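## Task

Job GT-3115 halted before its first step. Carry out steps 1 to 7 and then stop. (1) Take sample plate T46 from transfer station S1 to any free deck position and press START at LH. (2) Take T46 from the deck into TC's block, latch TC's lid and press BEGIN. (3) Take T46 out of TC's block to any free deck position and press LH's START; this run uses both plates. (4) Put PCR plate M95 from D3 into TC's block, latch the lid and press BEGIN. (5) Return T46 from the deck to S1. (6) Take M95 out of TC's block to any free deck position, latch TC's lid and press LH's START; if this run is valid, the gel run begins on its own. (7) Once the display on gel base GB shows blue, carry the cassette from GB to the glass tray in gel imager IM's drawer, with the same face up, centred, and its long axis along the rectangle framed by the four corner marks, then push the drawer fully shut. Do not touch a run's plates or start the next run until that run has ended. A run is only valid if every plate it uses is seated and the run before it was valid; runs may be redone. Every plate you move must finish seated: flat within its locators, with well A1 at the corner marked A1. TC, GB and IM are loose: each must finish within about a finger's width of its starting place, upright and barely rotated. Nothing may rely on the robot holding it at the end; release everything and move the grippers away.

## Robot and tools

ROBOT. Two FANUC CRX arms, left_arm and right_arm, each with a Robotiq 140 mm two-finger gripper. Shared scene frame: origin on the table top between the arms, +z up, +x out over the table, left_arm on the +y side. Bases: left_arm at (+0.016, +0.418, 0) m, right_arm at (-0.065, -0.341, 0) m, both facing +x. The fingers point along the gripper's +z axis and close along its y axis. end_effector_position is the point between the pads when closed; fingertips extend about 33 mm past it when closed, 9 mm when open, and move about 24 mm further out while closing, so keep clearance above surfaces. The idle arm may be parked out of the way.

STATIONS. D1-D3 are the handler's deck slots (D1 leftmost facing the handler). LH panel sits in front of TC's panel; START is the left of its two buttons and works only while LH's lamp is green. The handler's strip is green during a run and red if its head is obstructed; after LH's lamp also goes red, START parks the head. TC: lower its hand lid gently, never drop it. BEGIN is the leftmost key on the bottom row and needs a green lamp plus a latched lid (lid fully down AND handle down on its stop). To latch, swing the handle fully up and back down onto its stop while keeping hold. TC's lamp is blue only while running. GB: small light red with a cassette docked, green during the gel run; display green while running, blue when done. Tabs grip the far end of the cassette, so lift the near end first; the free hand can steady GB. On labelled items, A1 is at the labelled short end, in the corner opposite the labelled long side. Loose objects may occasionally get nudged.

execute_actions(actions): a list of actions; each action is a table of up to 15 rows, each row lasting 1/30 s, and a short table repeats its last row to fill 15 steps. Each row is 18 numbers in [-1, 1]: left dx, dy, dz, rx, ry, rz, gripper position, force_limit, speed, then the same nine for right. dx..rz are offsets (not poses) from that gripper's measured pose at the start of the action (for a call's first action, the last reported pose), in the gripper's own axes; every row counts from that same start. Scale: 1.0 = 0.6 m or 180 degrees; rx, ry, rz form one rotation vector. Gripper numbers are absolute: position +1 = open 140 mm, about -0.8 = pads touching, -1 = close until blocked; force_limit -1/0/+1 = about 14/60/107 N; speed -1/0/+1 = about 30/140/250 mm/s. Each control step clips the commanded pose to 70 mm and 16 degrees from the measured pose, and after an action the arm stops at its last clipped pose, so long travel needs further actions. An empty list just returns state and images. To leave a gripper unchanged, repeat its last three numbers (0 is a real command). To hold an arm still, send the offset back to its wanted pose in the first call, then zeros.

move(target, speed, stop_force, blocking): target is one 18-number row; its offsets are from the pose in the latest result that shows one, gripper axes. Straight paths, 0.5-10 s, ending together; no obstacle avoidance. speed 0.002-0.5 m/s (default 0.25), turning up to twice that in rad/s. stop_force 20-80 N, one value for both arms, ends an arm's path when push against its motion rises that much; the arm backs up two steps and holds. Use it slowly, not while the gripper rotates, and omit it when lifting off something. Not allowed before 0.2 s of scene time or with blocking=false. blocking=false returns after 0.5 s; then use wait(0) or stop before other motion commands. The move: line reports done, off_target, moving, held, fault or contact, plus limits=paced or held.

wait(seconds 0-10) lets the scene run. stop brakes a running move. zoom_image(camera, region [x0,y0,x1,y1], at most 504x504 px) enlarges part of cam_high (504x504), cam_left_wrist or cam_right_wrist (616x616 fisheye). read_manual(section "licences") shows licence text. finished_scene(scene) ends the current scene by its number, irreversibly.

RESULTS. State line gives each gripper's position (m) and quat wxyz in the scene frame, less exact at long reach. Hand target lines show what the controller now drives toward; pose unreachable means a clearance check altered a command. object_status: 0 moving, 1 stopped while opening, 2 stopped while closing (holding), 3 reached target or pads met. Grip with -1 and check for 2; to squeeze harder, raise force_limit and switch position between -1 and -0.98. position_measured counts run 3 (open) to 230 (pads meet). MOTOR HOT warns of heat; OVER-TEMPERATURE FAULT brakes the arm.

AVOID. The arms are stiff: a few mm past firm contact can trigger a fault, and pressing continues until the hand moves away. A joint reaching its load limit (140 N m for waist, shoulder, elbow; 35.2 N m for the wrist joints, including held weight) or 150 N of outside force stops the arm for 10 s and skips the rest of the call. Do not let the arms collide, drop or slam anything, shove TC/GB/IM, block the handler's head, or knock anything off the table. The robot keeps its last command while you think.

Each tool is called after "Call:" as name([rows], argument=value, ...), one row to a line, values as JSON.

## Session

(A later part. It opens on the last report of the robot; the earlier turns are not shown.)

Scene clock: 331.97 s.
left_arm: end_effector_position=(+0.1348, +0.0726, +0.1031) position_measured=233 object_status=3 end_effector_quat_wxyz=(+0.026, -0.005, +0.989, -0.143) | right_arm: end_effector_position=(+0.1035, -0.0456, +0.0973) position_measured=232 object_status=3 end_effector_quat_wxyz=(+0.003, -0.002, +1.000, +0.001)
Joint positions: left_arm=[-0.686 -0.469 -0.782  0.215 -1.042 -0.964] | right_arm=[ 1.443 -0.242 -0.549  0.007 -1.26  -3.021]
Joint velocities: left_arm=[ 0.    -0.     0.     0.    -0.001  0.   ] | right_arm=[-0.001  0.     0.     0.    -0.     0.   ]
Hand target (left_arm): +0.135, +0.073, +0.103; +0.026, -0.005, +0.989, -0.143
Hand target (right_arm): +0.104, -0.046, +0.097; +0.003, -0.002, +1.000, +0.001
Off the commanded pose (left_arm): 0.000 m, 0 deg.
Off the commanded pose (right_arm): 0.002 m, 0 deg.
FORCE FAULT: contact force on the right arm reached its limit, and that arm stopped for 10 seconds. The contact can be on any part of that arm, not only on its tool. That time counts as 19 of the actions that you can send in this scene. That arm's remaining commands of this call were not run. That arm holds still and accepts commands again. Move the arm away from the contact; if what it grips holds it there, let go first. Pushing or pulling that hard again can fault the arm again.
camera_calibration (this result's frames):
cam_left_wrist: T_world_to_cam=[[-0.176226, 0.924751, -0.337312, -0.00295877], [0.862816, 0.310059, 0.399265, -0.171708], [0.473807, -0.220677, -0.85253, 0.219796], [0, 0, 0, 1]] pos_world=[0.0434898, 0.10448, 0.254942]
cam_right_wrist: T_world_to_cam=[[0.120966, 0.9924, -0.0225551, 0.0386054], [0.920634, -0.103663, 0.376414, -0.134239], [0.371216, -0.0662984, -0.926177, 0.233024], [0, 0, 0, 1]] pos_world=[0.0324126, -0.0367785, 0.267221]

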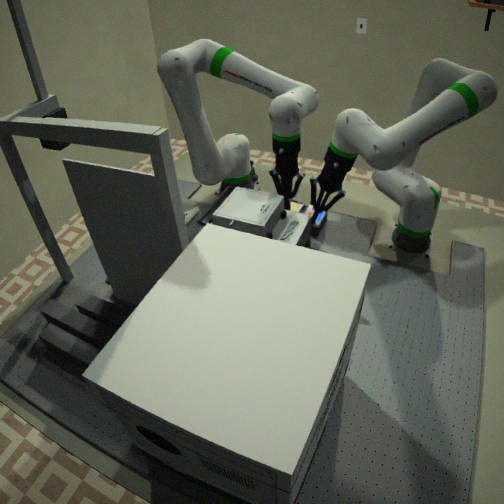

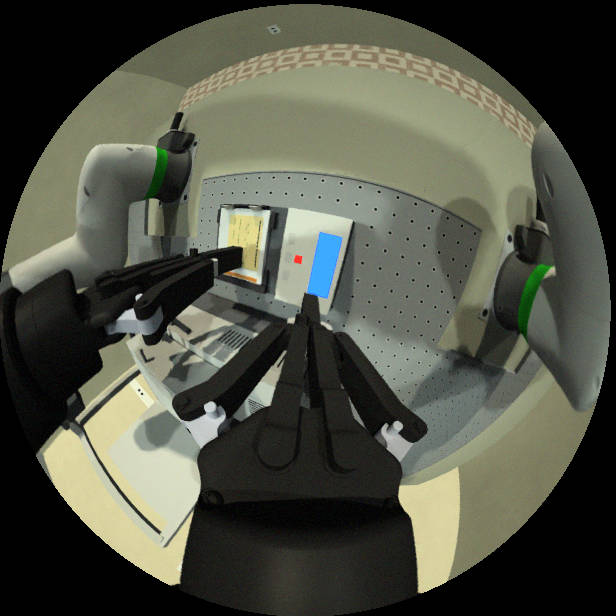

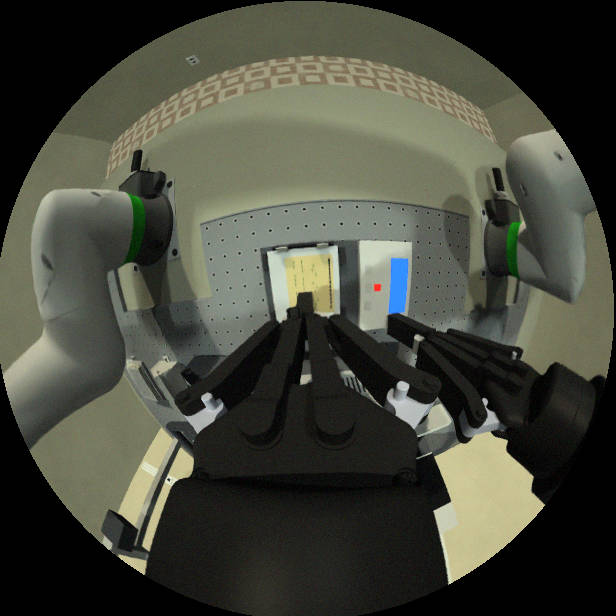

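Call:
execute_actions([
  [[0,0,0,0,0,0,-1,0,0,0,0,-0.01,0,0,0,0.26,0,0.3]],
  [[0,0,0,0,0,0,-1,0,0,0.0225,0,0,0,0.002,0,0.26,0,0.3]],
  [[0,0,0,0,0,0,-1,0,0,0,0,0.016,0,0,0,0.26,0,0.3]],
])

Call:
move(target=[0,0,0,0,0,0,-1,0,0,0,0,0.06,0,0,0,0.26,0,0.3], speed=0.007, stop_force=20)

Scene clock: 333.90 s.
left_arm: end_effector_position=(+0.1348, +0.0726, +0.1031) position_measured=233 object_status=3 end_effector_quat_wxyz=(+0.026, -0.005, +0.989, -0.143) | right_arm: end_effector_position=(+0.0900, -0.0456, +0.0937) position_measured=96 object_status=3 end_effector_quat_wxyz=(+0.000, -0.002, +1.000, +0.001)
Joint positions: left_arm=[-0.686 -0.469 -0.782  0.215 -1.042 -0.964] | right_arm=[ 1.48  -0.255 -0.566  0.    -1.257 -3.056]
Joint velocities: left_arm=[-0.    -0.     0.    -0.001 -0.001 -0.   ] | right_arm=[-0.    -0.     0.003 -0.001  0.    -0.   ]
Hand target (left_arm): +0.135, +0.073, +0.103; +0.026, -0.005, +0.989, -0.143
Hand target (right_arm): +0.090, -0.046, +0.094; +0.000, -0.002, +1.000, +0.001
Off the commanded pose (left_arm): 0.000 m, 0 deg.
Off the commanded pose (right_arm): 0.000 m, 0 deg.
camera_calibration (this result's frames):
cam_left_wrist: T_world_to_cam=[[-0.176226, 0.924751, -0.337312, -0.00295878], [0.862816, 0.310059, 0.399265, -0.171708], [0.473807, -0.220678, -0.852531, 0.219796], [0, 0, 0, 1]] pos_world=[0.0434898, 0.10448, 0.254942]
cam_right_wrist: T_world_to_cam=[[0.120811, 0.992404, -0.0232325, 0.0402444], [0.922982, -0.103684, 0.370612, -0.120042], [0.365388, -0.0662172, -0.928497, 0.235424], [0, 0, 0, 1]] pos_world=[0.0199134, -0.036796, 0.264014]

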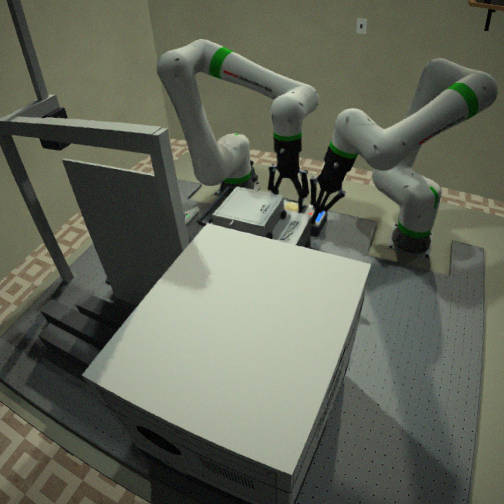

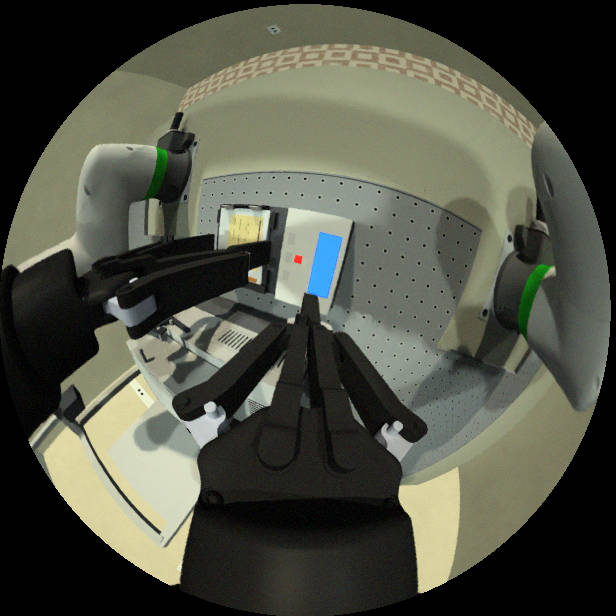

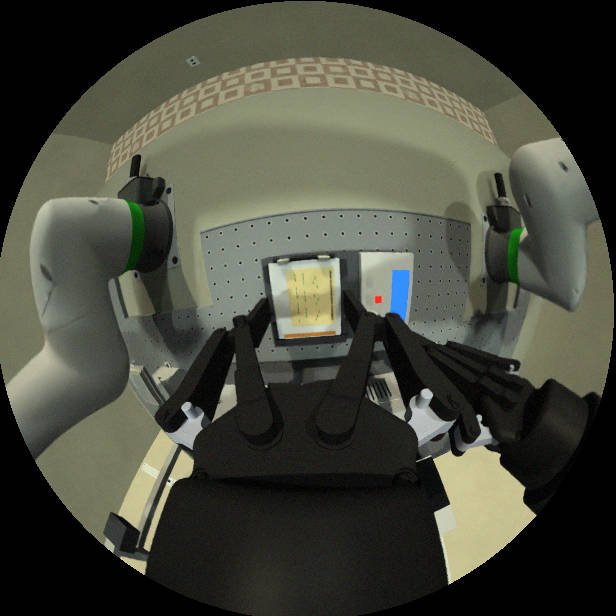

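Scene clock: 335.67 s.
left_arm: end_effector_position=(+0.1348, +0.0726, +0.1031) position_measured=233 object_status=3 end_effector_quat_wxyz=(+0.026, -0.005, +0.989, -0.143) | right_arm: end_effector_position=(+0.0899, -0.0455, +0.0835) position_measured=96 object_status=3 end_effector_quat_wxyz=(+0.000, -0.002, +1.000, +0.001)
Joint positions: left_arm=[-0.686 -0.469 -0.782  0.215 -1.042 -0.964] | right_arm=[ 1.48  -0.246 -0.584  0.    -1.23  -3.056]
Joint velocities: left_arm=[-0.    -0.    -0.001  0.     0.001 -0.001] | right_arm=[-0.    -0.002  0.001 -0.001 -0.001 -0.   ]
Hand target (left_arm): +0.135, +0.073, +0.103; +0.026, -0.005, +0.989, -0.143
Hand target (right_arm): +0.090, -0.046, +0.084; +0.000, -0.002, +1.000, +0.001
Off the commanded pose (left_arm): 0.000 m, 0 deg.
Off the commanded pose (right_arm): 0.026 m, 0 deg.
move: contact (right_arm)
camera_calibration (this result's frames):
cam_left_wrist: T_world_to_cam=[[-0.176226, 0.924751, -0.337312, -0.00295878], [0.862816, 0.310059, 0.399265, -0.171708], [0.473807, -0.220678, -0.85253, 0.219796], [0, 0, 0, 1]] pos_world=[0.0434899, 0.10448, 0.254942]
cam_right_wrist: T_world_to_cam=[[0.120696, 0.992417, -0.0232657, 0.0399899], [0.923006, -0.103567, 0.370586, -0.116222], [0.365366, -0.0662027, -0.928507, 0.225996], [0, 0, 0, 1]] pos_world=[0.0198756, -0.0367619, 0.25384]

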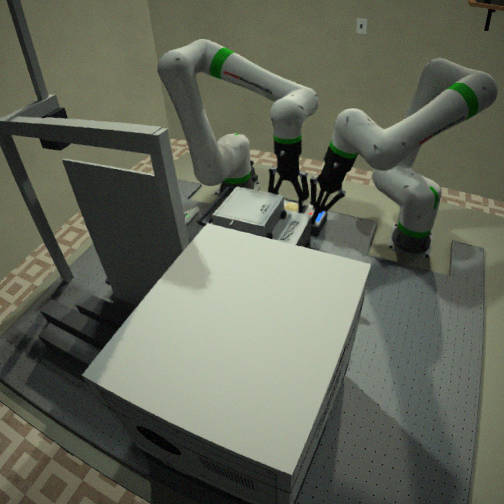

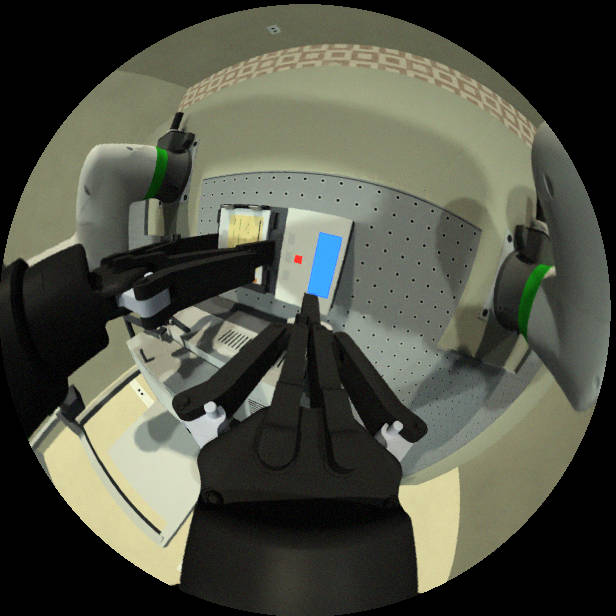

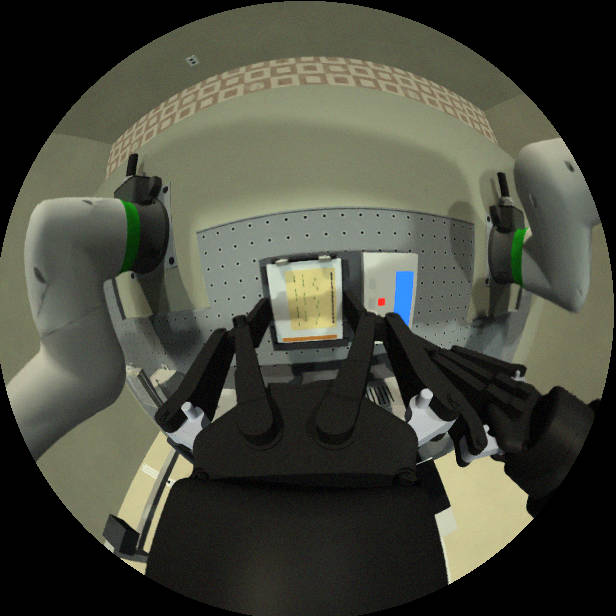

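Call:
execute_actions([
  [[0,0,0,0,0,0,-1,0,0,0,0,-0.0033,0,0,0,0.26,0,-0.6]],
  [[0,0,0,0,0,0,-1,0,0,0,0,0,0,0,0,0,0.2,-0.6]],
  [[0,0,0,0,0,0,-1,0,0,0.0055,0,-0.0098,0,-0.039,0,0,0.2,-0.6]],
  [[0,0,0,0,0,0,-1,0,0,-0.009,0,0,0,0,0,0,0.2,-0.6]],
  [[0,0,0,0,0,0,-1,0,0,-0.005,0,-0.08,0,0,0,0,0.2,-0.6]],
  [[0,0,-0.15,0,0,0,-1,0,0,0,0,-0.15,0,0.039,0,0,0.2,-0.6]],
  [[-0.03,0.15,-0.06,0,0,0,-1,0,0,0,0,-0.14,0,0,-0.1,0,0.2,-0.6]],
  [[-0.1,0.13,-0.04,-0.046,0,0,-1,0,0,-0.1492,0.0223,0,0,0,-0.1,0,0.2,-0.6]],
  [[-0.12,0.11,-0.03,-0.046,0,0,-1,0,0,-0.1488,-0.025,0,0,0,-0.1,0,0.2,-0.6]],
  [[-0.12,0.1,0,0,0,0,-1,0,0,-0.1338,-0.0696,0,0,0,-0.1,0,0.2,-0.6]],
  [[0,0.1,0,0,0,0,-1,0,0,-0.1057,-0.1076,0,0,0,-0.1,0,0.2,-0.6]],
  [[0,0,0,0,0,0,-1,0,0,-0.0673,-0.135,0,0,0,0,0,0.2,-0.6]],
  [[0,0,0,0,0,0,-1,0,0,0,0,0.12,0,0,0,0,0.2,-0.6]],
])

Scene clock: 342.93 s.
left_arm: end_effector_position=(+0.3381, +0.4585, +0.2322) position_measured=233 object_status=3 end_effector_quat_wxyz=(+0.035, -0.016, +0.999, +0.031) | right_arm: end_effector_position=(+0.4913, +0.1510, +0.2387) position_measured=115 object_status=2 end_effector_quat_wxyz=(-0.010, +0.701, -0.713, +0.009)
Joint positions: left_arm=[ 0.51  -0.404 -0.339 -0.022 -1.545 -2.05 ] | right_arm=[ 0.901  0.912  1.283  0.023 -1.926 -0.92 ]
Joint velocities: left_arm=[ 0.    -0.     0.001  0.001 -0.    -0.   ] | right_arm=[ 0.004 -0.536 -0.994  0.023  0.638 -0.   ]
Hand target (left_arm): +0.338, +0.459, +0.232; +0.035, -0.016, +0.999, +0.031
Hand target (right_arm): +0.490, +0.150, +0.252; -0.032, +0.700, -0.713, +0.009
Off the commanded pose (left_arm): 0.000 m, 0 deg.
Off the commanded pose (right_arm): 0.015 m, 6 deg.
camera_calibration (this result's frames):
cam_left_wrist: T_world_to_cam=[[-0.205454, 0.978654, -0.00490788, -0.372503], [0.849621, 0.18085, 0.495416, -0.476966], [0.485729, 0.0976156, -0.868642, 0.17248], [0, 0, 0, 1]] pos_world=[0.24493, 0.433974, 0.384292]
cam_right_wrist: T_world_to_cam=[[-0.988394, 0.142397, -0.0529151, 0.480454], [0.112638, 0.920694, 0.373679, -0.281123], [0.101929, 0.363382, -0.926048, 0.300476], [0, 0, 0, 1]] pos_world=[0.475915, 0.0812253, 0.408728]

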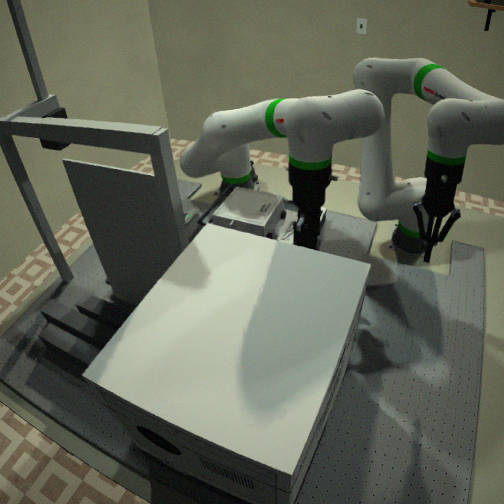

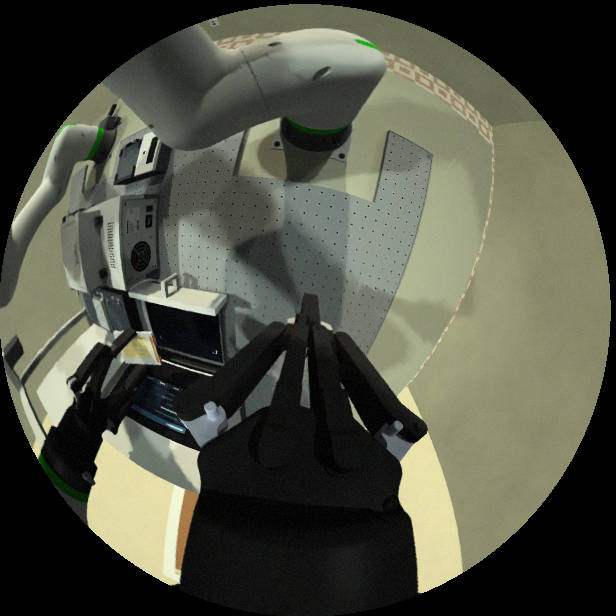

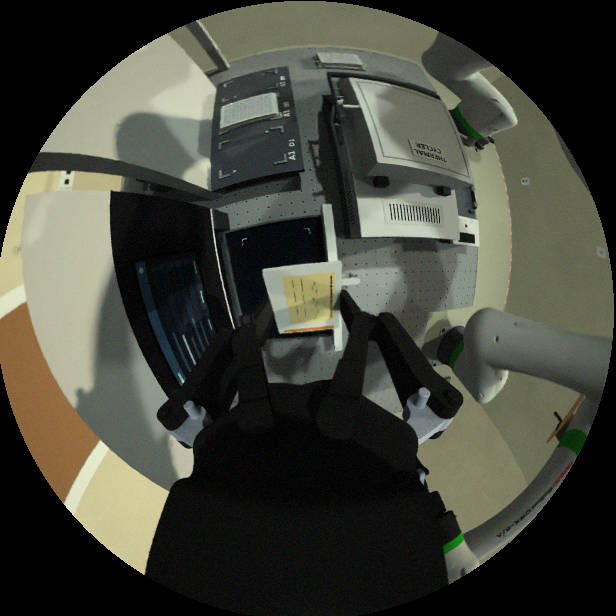

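Call:
zoom_image(camera="cam_right_wrist", region=[215, 205, 365, 345])

Region (215, 205, 365, 345) of cam_right_wrist's 616x616 image, scaled by 3.360, with more detail than that image has; it fills the top 470 rows of this view, and the rest is white.

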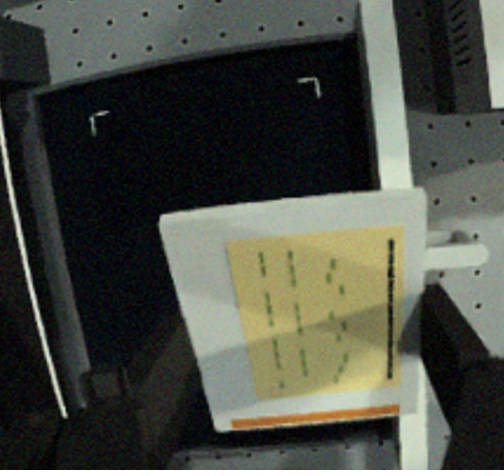

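Call:
move(target=[0,0,0,0,0,0,-1,0,0,-0.0133,-0.0983,0.231,-0.0086,0.0004,-0.0054,0,0.2,-0.6], speed=0.12)

Call:
zoom_image(camera="cam_right_wrist", region=[200, 190, 400, 350])

Scene clock: 345.40 s.
left_arm: end_effector_position=(+0.3381, +0.4585, +0.2322) position_measured=233 object_status=3 end_effector_quat_wxyz=(+0.035, -0.016, +0.999, +0.031) | right_arm: end_effector_position=(+0.5538, +0.1582, +0.1016) position_measured=115 object_status=2 end_effector_quat_wxyz=(+0.000, +0.707, -0.707, +0.000)
Joint positions: left_arm=[ 0.51  -0.404 -0.339 -0.022 -1.545 -2.05 ] | right_arm=[ 0.834  1.082  1.27   0.001 -1.76  -0.844]
Joint velocities: left_arm=[-0.    -0.     0.    -0.     0.001  0.   ] | right_arm=[ 0.     0.002  0.003  0.    -0.002  0.   ]
Hand target (left_arm): +0.338, +0.459, +0.232; +0.035, -0.016, +0.999, +0.031
Hand target (right_arm): +0.554, +0.158, +0.102; +0.000, +0.707, -0.707, +0.000
Off the commanded pose (left_arm): 0.000 m, 0 deg.
Off the commanded pose (right_arm): 0.000 m, 0 deg.
move: done
camera_calibration (this result's frames):
cam_left_wrist: T_world_to_cam=[[-0.205455, 0.978654, -0.00490797, -0.372503], [0.849621, 0.18085, 0.495416, -0.476966], [0.485729, 0.0976157, -0.868642, 0.17248], [0, 0, 0, 1]] pos_world=[0.24493, 0.433974, 0.384292]
cam_right_wrist: T_world_to_cam=[[-0.991804, 0.125007, -0.0264264, 0.535868], [0.106516, 0.923175, 0.369327, -0.240108], [0.0705646, 0.363485, -0.928924, 0.18217], [0, 0, 0, 1]] pos_world=[0.544196, 0.0884582, 0.272062]

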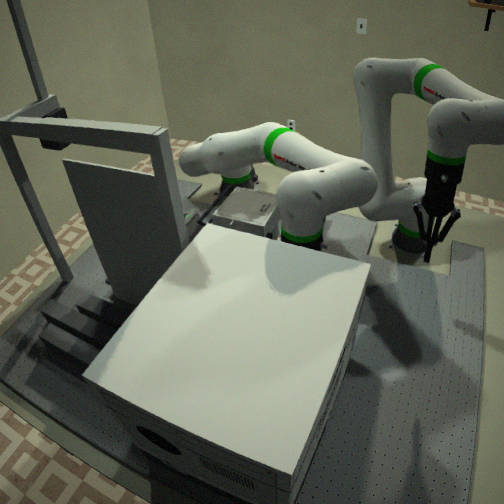

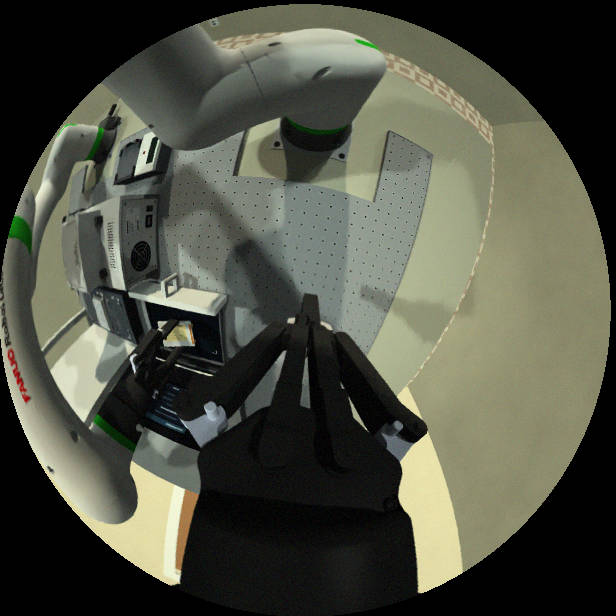

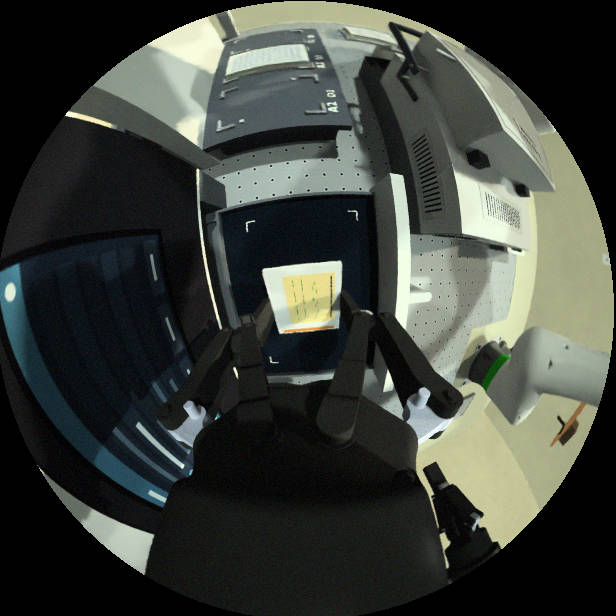

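Region (200, 190, 400, 350) of cam_right_wrist's 616x616 image, scaled by 2.520, with more detail than that image has; it fills the top 403 rows of this view, and the rest is white.

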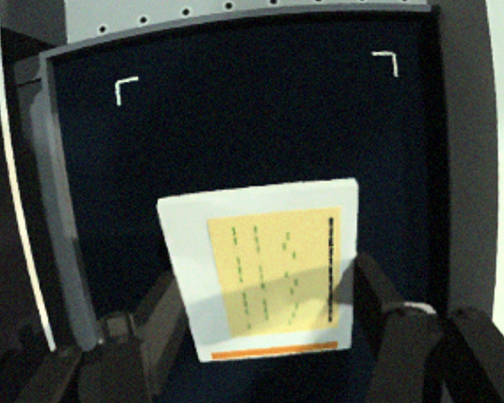

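Call:
move(target=[0,0,0,0,0,0,-1,0,0,0.0135,0.0023,0.046,0,-0.053,0,0,0.2,-0.6], speed=0.015, stop_force=20)

action 0: stop_force needs each arm's force reading of the 0.2 s before this call, and right_arm is near a pose that gives none; nothing of the call was run and nothing moved

Call:
execute_actions([
  [[0,0,0,0,0,0,-1,0,0,0.0127,0.0023,0.015,0,-0.05,0,0,0.2,-0.6]],
  [[0,0,0,0,0,0,-1,0,0,0.0026,0,0.0165,0,0,0,0,0.2,-0.6]],
  [[0,0,0,0,0,0,-1,0,0,0.0009,0,0.0059,0,0,0,0,0.2,-0.6]],
  [[0,0,0,0,0,0,-1,0,0,0,0,0,0,0,0,0.26,0.2,-0.6]],
  [[0,0,0,0,0,0,-1,0,0,0,0,-0.08,0,0,0,0.26,0.2,-0.6]],
  [[0,0,0,0,0,0,-1,0,0,0,0,-0.12,0,0,0,0.26,0.2,-0.6]],
  [[-0.04,-0.1,0,0,0,0,-1,0,0,0,0.12,-0.11,0,0,0,0.26,0.2,-0.6]],
  [[0,-0.13,0,0,0,0,-1,0,0,0.13,0.1,-0.03,0,0,0,0.26,0.2,-0.6]],
  [[0,-0.13,0.03,0,0,0,-1,0,0,0.15,0.05,-0.03,0,0,0,0.26,0.2,-0.6]],
  [[0,-0.13,0.05,0,0,0,-1,0,0,0.15,0,-0.03,0,0,0,0.26,0.2,-0.6]],
  [[0,0,0.12,0,0,0,-1,0,0,0,0,0,0,0,0,0.26,0.2,-0.6]],
])

Scene clock: 354.17 s.
left_arm: end_effector_position=(+0.3813, +0.1742, +0.0967) position_measured=233 object_status=3 end_effector_quat_wxyz=(+0.036, -0.016, +0.999, +0.030) | right_arm: end_effector_position=(+0.3945, -0.1407, +0.2796) position_measured=96 object_status=3 end_effector_quat_wxyz=(-0.040, +0.705, -0.705, -0.059)
Joint positions: left_arm=[-0.36   0.014 -0.299 -0.087 -1.213 -1.151] | right_arm=[ 0.566  0.114  0.247 -0.132 -1.649 -0.589]
Joint velocities: left_arm=[ 0.     0.001 -0.     0.    -0.001  0.   ] | right_arm=[-0.001 -0.    -0.    -0.     0.     0.   ]
Hand target (left_arm): +0.381, +0.174, +0.097; +0.036, -0.016, +0.999, +0.030
Hand target (right_arm): +0.394, -0.141, +0.280; -0.040, +0.705, -0.705, -0.059
Off the commanded pose (left_arm): 0.000 m, 0 deg.
Off the commanded pose (right_arm): 0.000 m, 0 deg.
camera_calibration (this result's frames):
cam_left_wrist: T_world_to_cam=[[-0.205687, 0.978584, -0.00817941, -0.0855938], [0.848262, 0.182451, 0.497155, -0.395006], [0.488001, 0.0953203, -0.867623, 0.0609857], [0, 0, 0, 1]] pos_world=[0.287702, 0.150017, 0.248592]
cam_right_wrist: T_world_to_cam=[[-0.992, 0.125027, 0.0174364, 0.407766], [0.117339, 0.862298, 0.49262, -0.0603114], [0.0465556, 0.490725, -0.87007, 0.478298], [0, 0, 0, 1]] pos_world=[0.389313, -0.233688, 0.438753]

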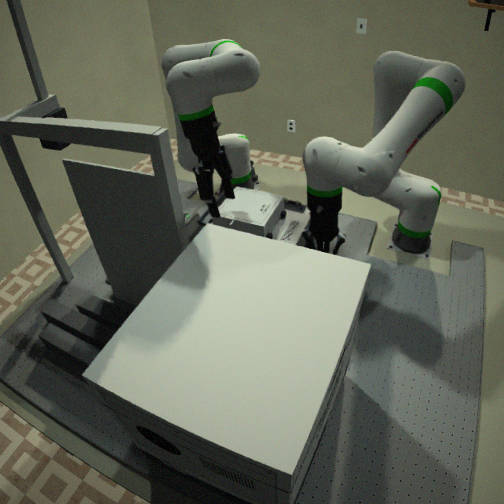

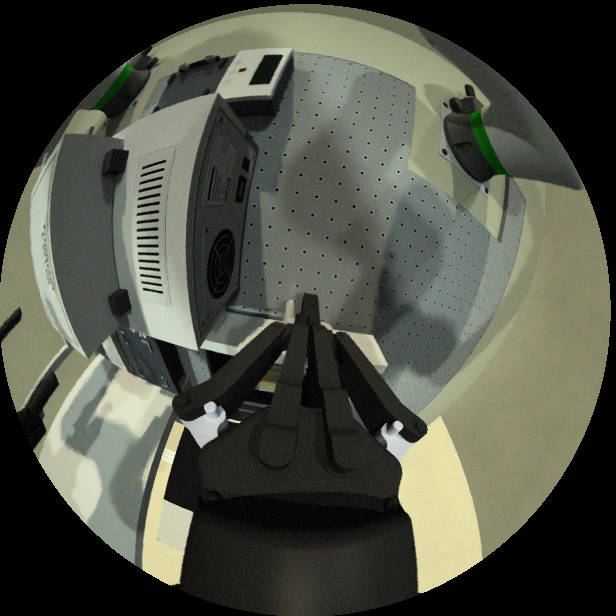

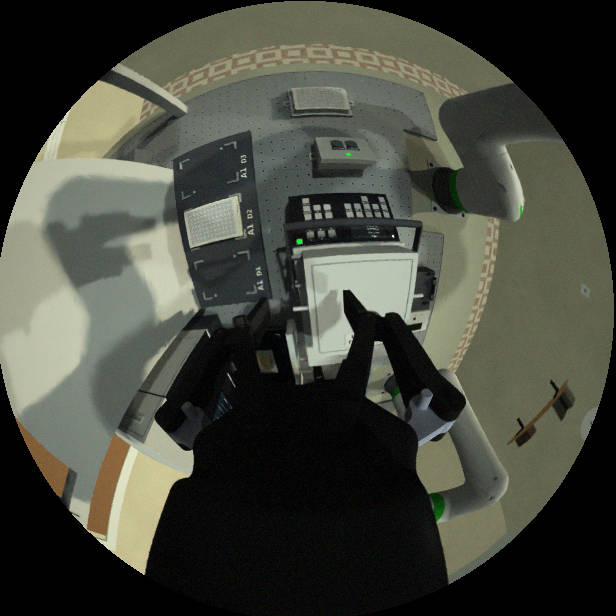

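Call:
execute_actions([
  [[0.0553,0,0,0,0,0,-1,0,0,0,0,0,0,0,0,0.26,0.2,-0.6]],
  [[0,-0.0345,0.0252,0,0,0,-1,0,0,0,0,0,0,0,0,0.26,0.2,-0.6]],
])

Call:
move(target=[-0.42,-0.02,0.03,0,0,0,-1,0,0,0,0,0,0,0,0,0.26,0.2,-0.6], speed=0.03, stop_force=30)

Scene clock: 355.70 s.
left_arm: end_effector_position=(+0.3501, +0.1535, +0.0779) position_measured=233 object_status=3 end_effector_quat_wxyz=(+0.036, -0.016, +0.999, +0.030) | right_arm: end_effector_position=(+0.3945, -0.1407, +0.2796) position_measured=96 object_status=3 end_effector_quat_wxyz=(-0.040, +0.705, -0.705, -0.059)
Joint positions: left_arm=[-0.437  0.005 -0.353 -0.092 -1.175 -1.069] | right_arm=[ 0.566  0.114  0.247 -0.132 -1.649 -0.589]
Joint velocities: left_arm=[ 0.     0.001  0.001  0.002 -0.002 -0.   ] | right_arm=[ 0.     0.     0.     0.001 -0.     0.001]
Hand target (left_arm): +0.350, +0.154, +0.078; +0.036, -0.016, +0.999, +0.030
Hand target (right_arm): +0.395, -0.141, +0.280; -0.040, +0.705, -0.705, -0.059
Off the commanded pose (left_arm): 0.000 m, 0 deg.
Off the commanded pose (right_arm): 0.000 m, 0 deg.
camera_calibration (this result's frames):
cam_left_wrist: T_world_to_cam=[[-0.205763, 0.978566, -0.00835442, -0.0718921], [0.848189, 0.182594, 0.497227, -0.355462], [0.488095, 0.095225, -0.86758, 0.0618886], [0, 0, 0, 1]] pos_world=[0.256498, 0.129363, 0.229838]
cam_right_wrist: T_world_to_cam=[[-0.992, 0.125028, 0.0174363, 0.407766], [0.117339, 0.862297, 0.49262, -0.0603117], [0.0465559, 0.490725, -0.87007, 0.478298], [0, 0, 0, 1]] pos_world=[0.389313, -0.233688, 0.438754]

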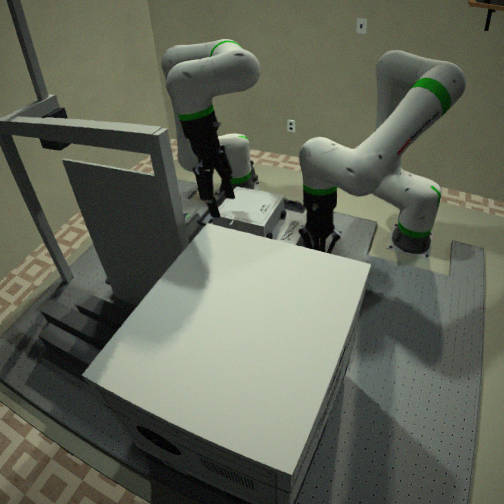

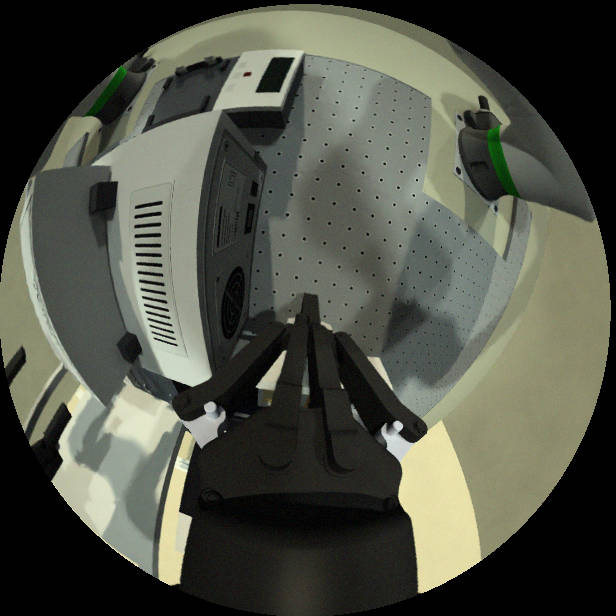

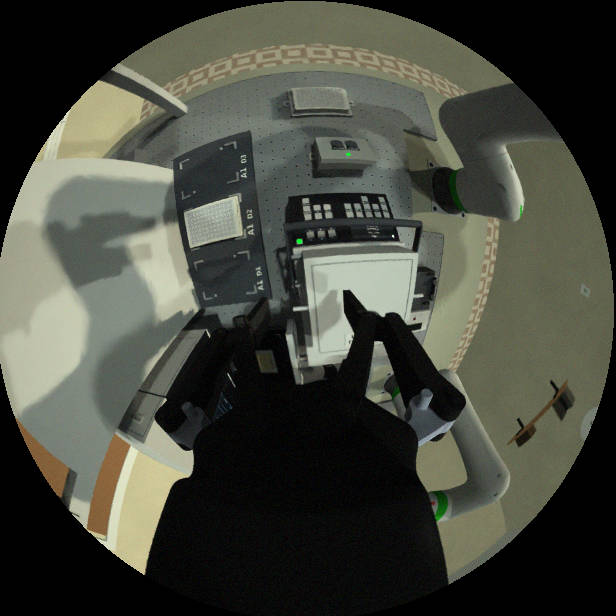

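Scene clock: 363.80 s.
left_arm: end_effector_position=(+0.5795, +0.1501, +0.0780) position_measured=233 object_status=3 end_effector_quat_wxyz=(+0.036, -0.016, +0.999, +0.030) | right_arm: end_effector_position=(+0.3945, -0.1407, +0.2796) position_measured=96 object_status=3 end_effector_quat_wxyz=(-0.040, +0.705, -0.705, -0.059)
Joint positions: left_arm=[-0.281  0.465  0.211 -0.082 -1.266 -1.236] | right_arm=[ 0.566  0.114  0.247 -0.132 -1.649 -0.589]
Joint velocities: left_arm=[-0.001 -0.003 -0.002 -0.    -0.001  0.   ] | right_arm=[-0.     0.     0.001  0.    -0.001 -0.001]
Hand target (left_arm): +0.579, +0.150, +0.078; +0.036, -0.016, +0.999, +0.030
Hand target (right_arm): +0.395, -0.141, +0.280; -0.040, +0.705, -0.705, -0.059
Off the commanded pose (left_arm): 0.024 m, 0 deg.
Off the commanded pose (right_arm): 0.000 m, 0 deg.
move: contact (left_arm)
camera_calibration (this result's frames):
cam_left_wrist: T_world_to_cam=[[-0.205592, 0.978605, -0.0080279, -0.0215101], [0.848569, 0.182348, 0.496669, -0.549574], [0.487506, 0.095299, -0.867903, -0.0493125], [0, 0, 0, 1]] pos_world=[0.485969, 0.125963, 0.229985]
cam_right_wrist: T_world_to_cam=[[-0.992, 0.125028, 0.0174365, 0.407766], [0.117339, 0.862297, 0.49262, -0.0603117], [0.0465557, 0.490725, -0.87007, 0.478298], [0, 0, 0, 1]] pos_world=[0.389313, -0.233688, 0.438754]

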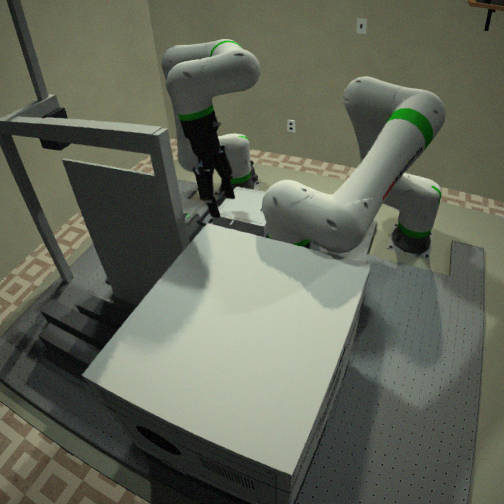

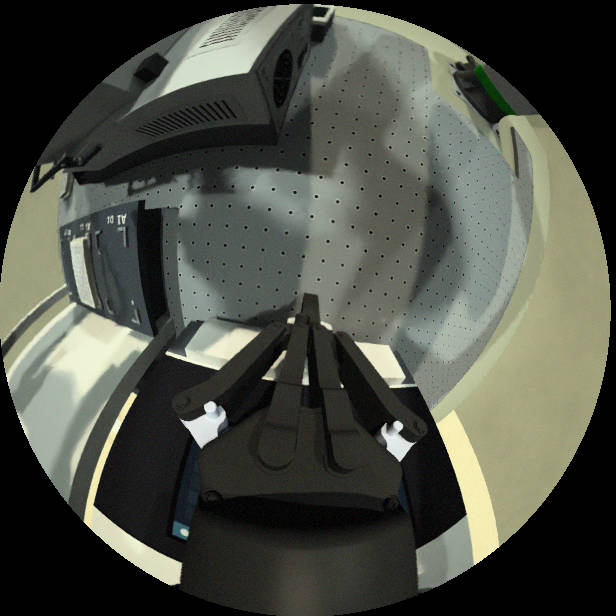

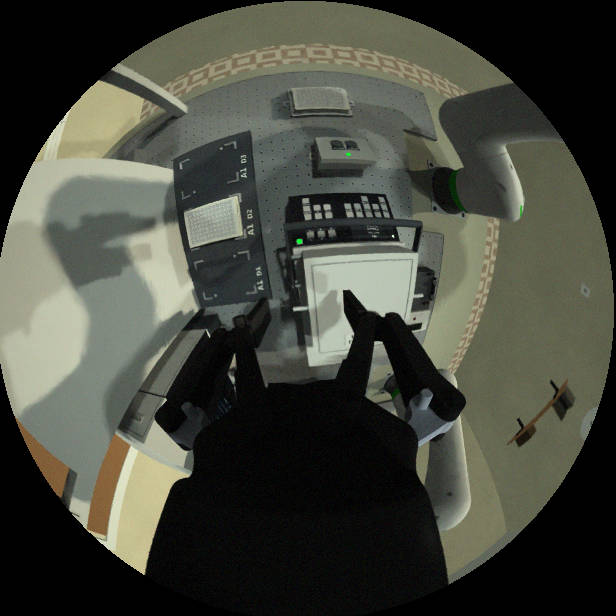

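Contact came at x≈0.58, the closed position from scene 1, so I'm retreating.

Call:
execute_actions([
  [[0.12,0,0,0,0,0,-1,0,0,0,0,0,0,0,0,0.26,0.2,-0.6]],
])

Scene clock: 364.37 s.
left_arm: end_effector_position=(+0.5078, +0.1481, +0.0726) position_measured=233 object_status=3 end_effector_quat_wxyz=(+0.036, -0.016, +0.999, +0.030) | right_arm: end_effector_position=(+0.3945, -0.1407, +0.2796) position_measured=96 object_status=3 end_effector_quat_wxyz=(-0.040, +0.705, -0.705, -0.059)
Joint positions: left_arm=[-0.322  0.323  0.002 -0.086 -1.203 -1.188] | right_arm=[ 0.566  0.114  0.247 -0.132 -1.649 -0.589]
Joint velocities: left_arm=[-0.001 -0.001 -0.003  0.002  0.001  0.   ] | right_arm=[ 0.     0.    -0.     0.001 -0.     0.   ]
Hand target (left_arm): +0.508, +0.148, +0.073; +0.036, -0.016, +0.999, +0.030
Hand target (right_arm): +0.395, -0.141, +0.280; -0.040, +0.705, -0.705, -0.059
Off the commanded pose (left_arm): 0.000 m, 0 deg.
Off the commanded pose (right_arm): 0.000 m, 0 deg.
camera_calibration (this result's frames):
cam_left_wrist: T_world_to_cam=[[-0.205719, 0.978579, -0.00796043, -0.0342566], [0.848567, 0.182427, 0.496643, -0.485704], [0.487457, 0.0954138, -0.867918, -0.0188629], [0, 0, 0, 1]] pos_world=[0.4143, 0.123928, 0.224578]
cam_right_wrist: T_world_to_cam=[[-0.992, 0.125027, 0.0174365, 0.407766], [0.117339, 0.862297, 0.49262, -0.0603116], [0.0465556, 0.490725, -0.87007, 0.478298], [0, 0, 0, 1]] pos_world=[0.389313, -0.233688, 0.438753]

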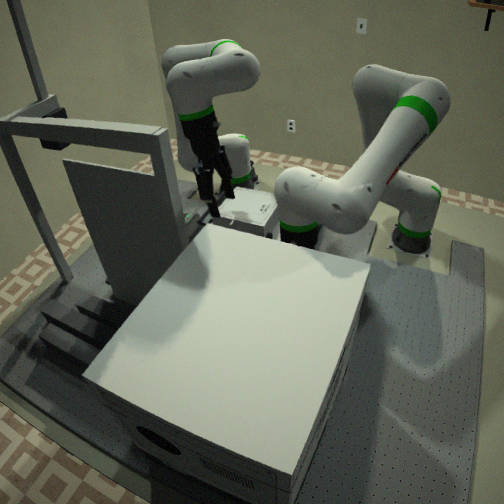

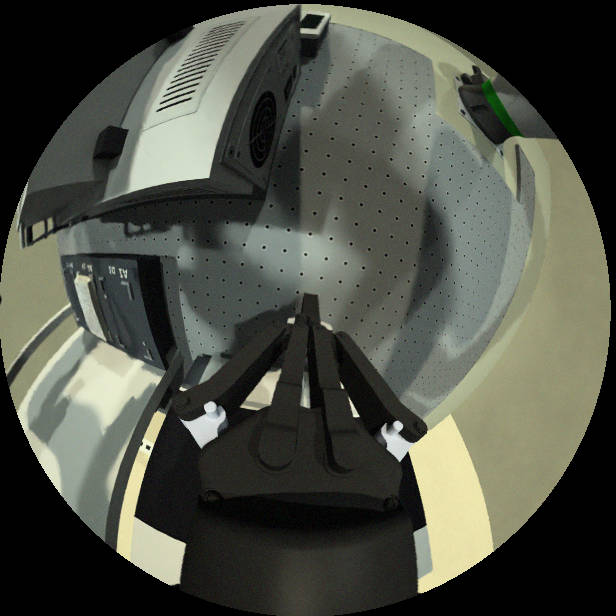

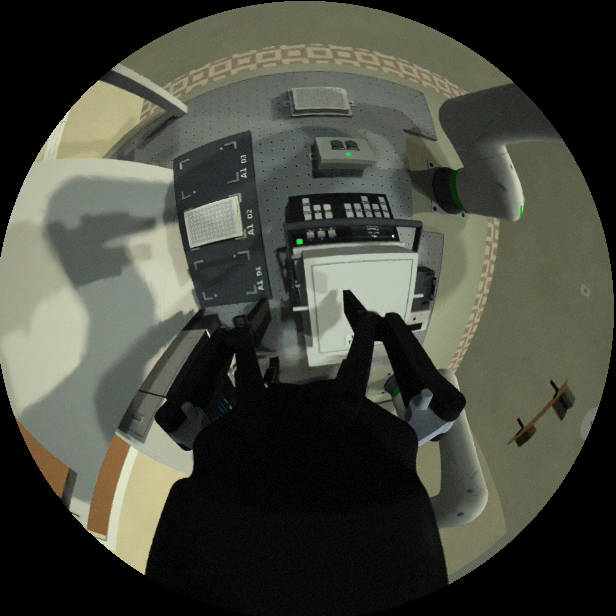

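Call:
finished_scene(scene=2)

The scene is finished: the task was done.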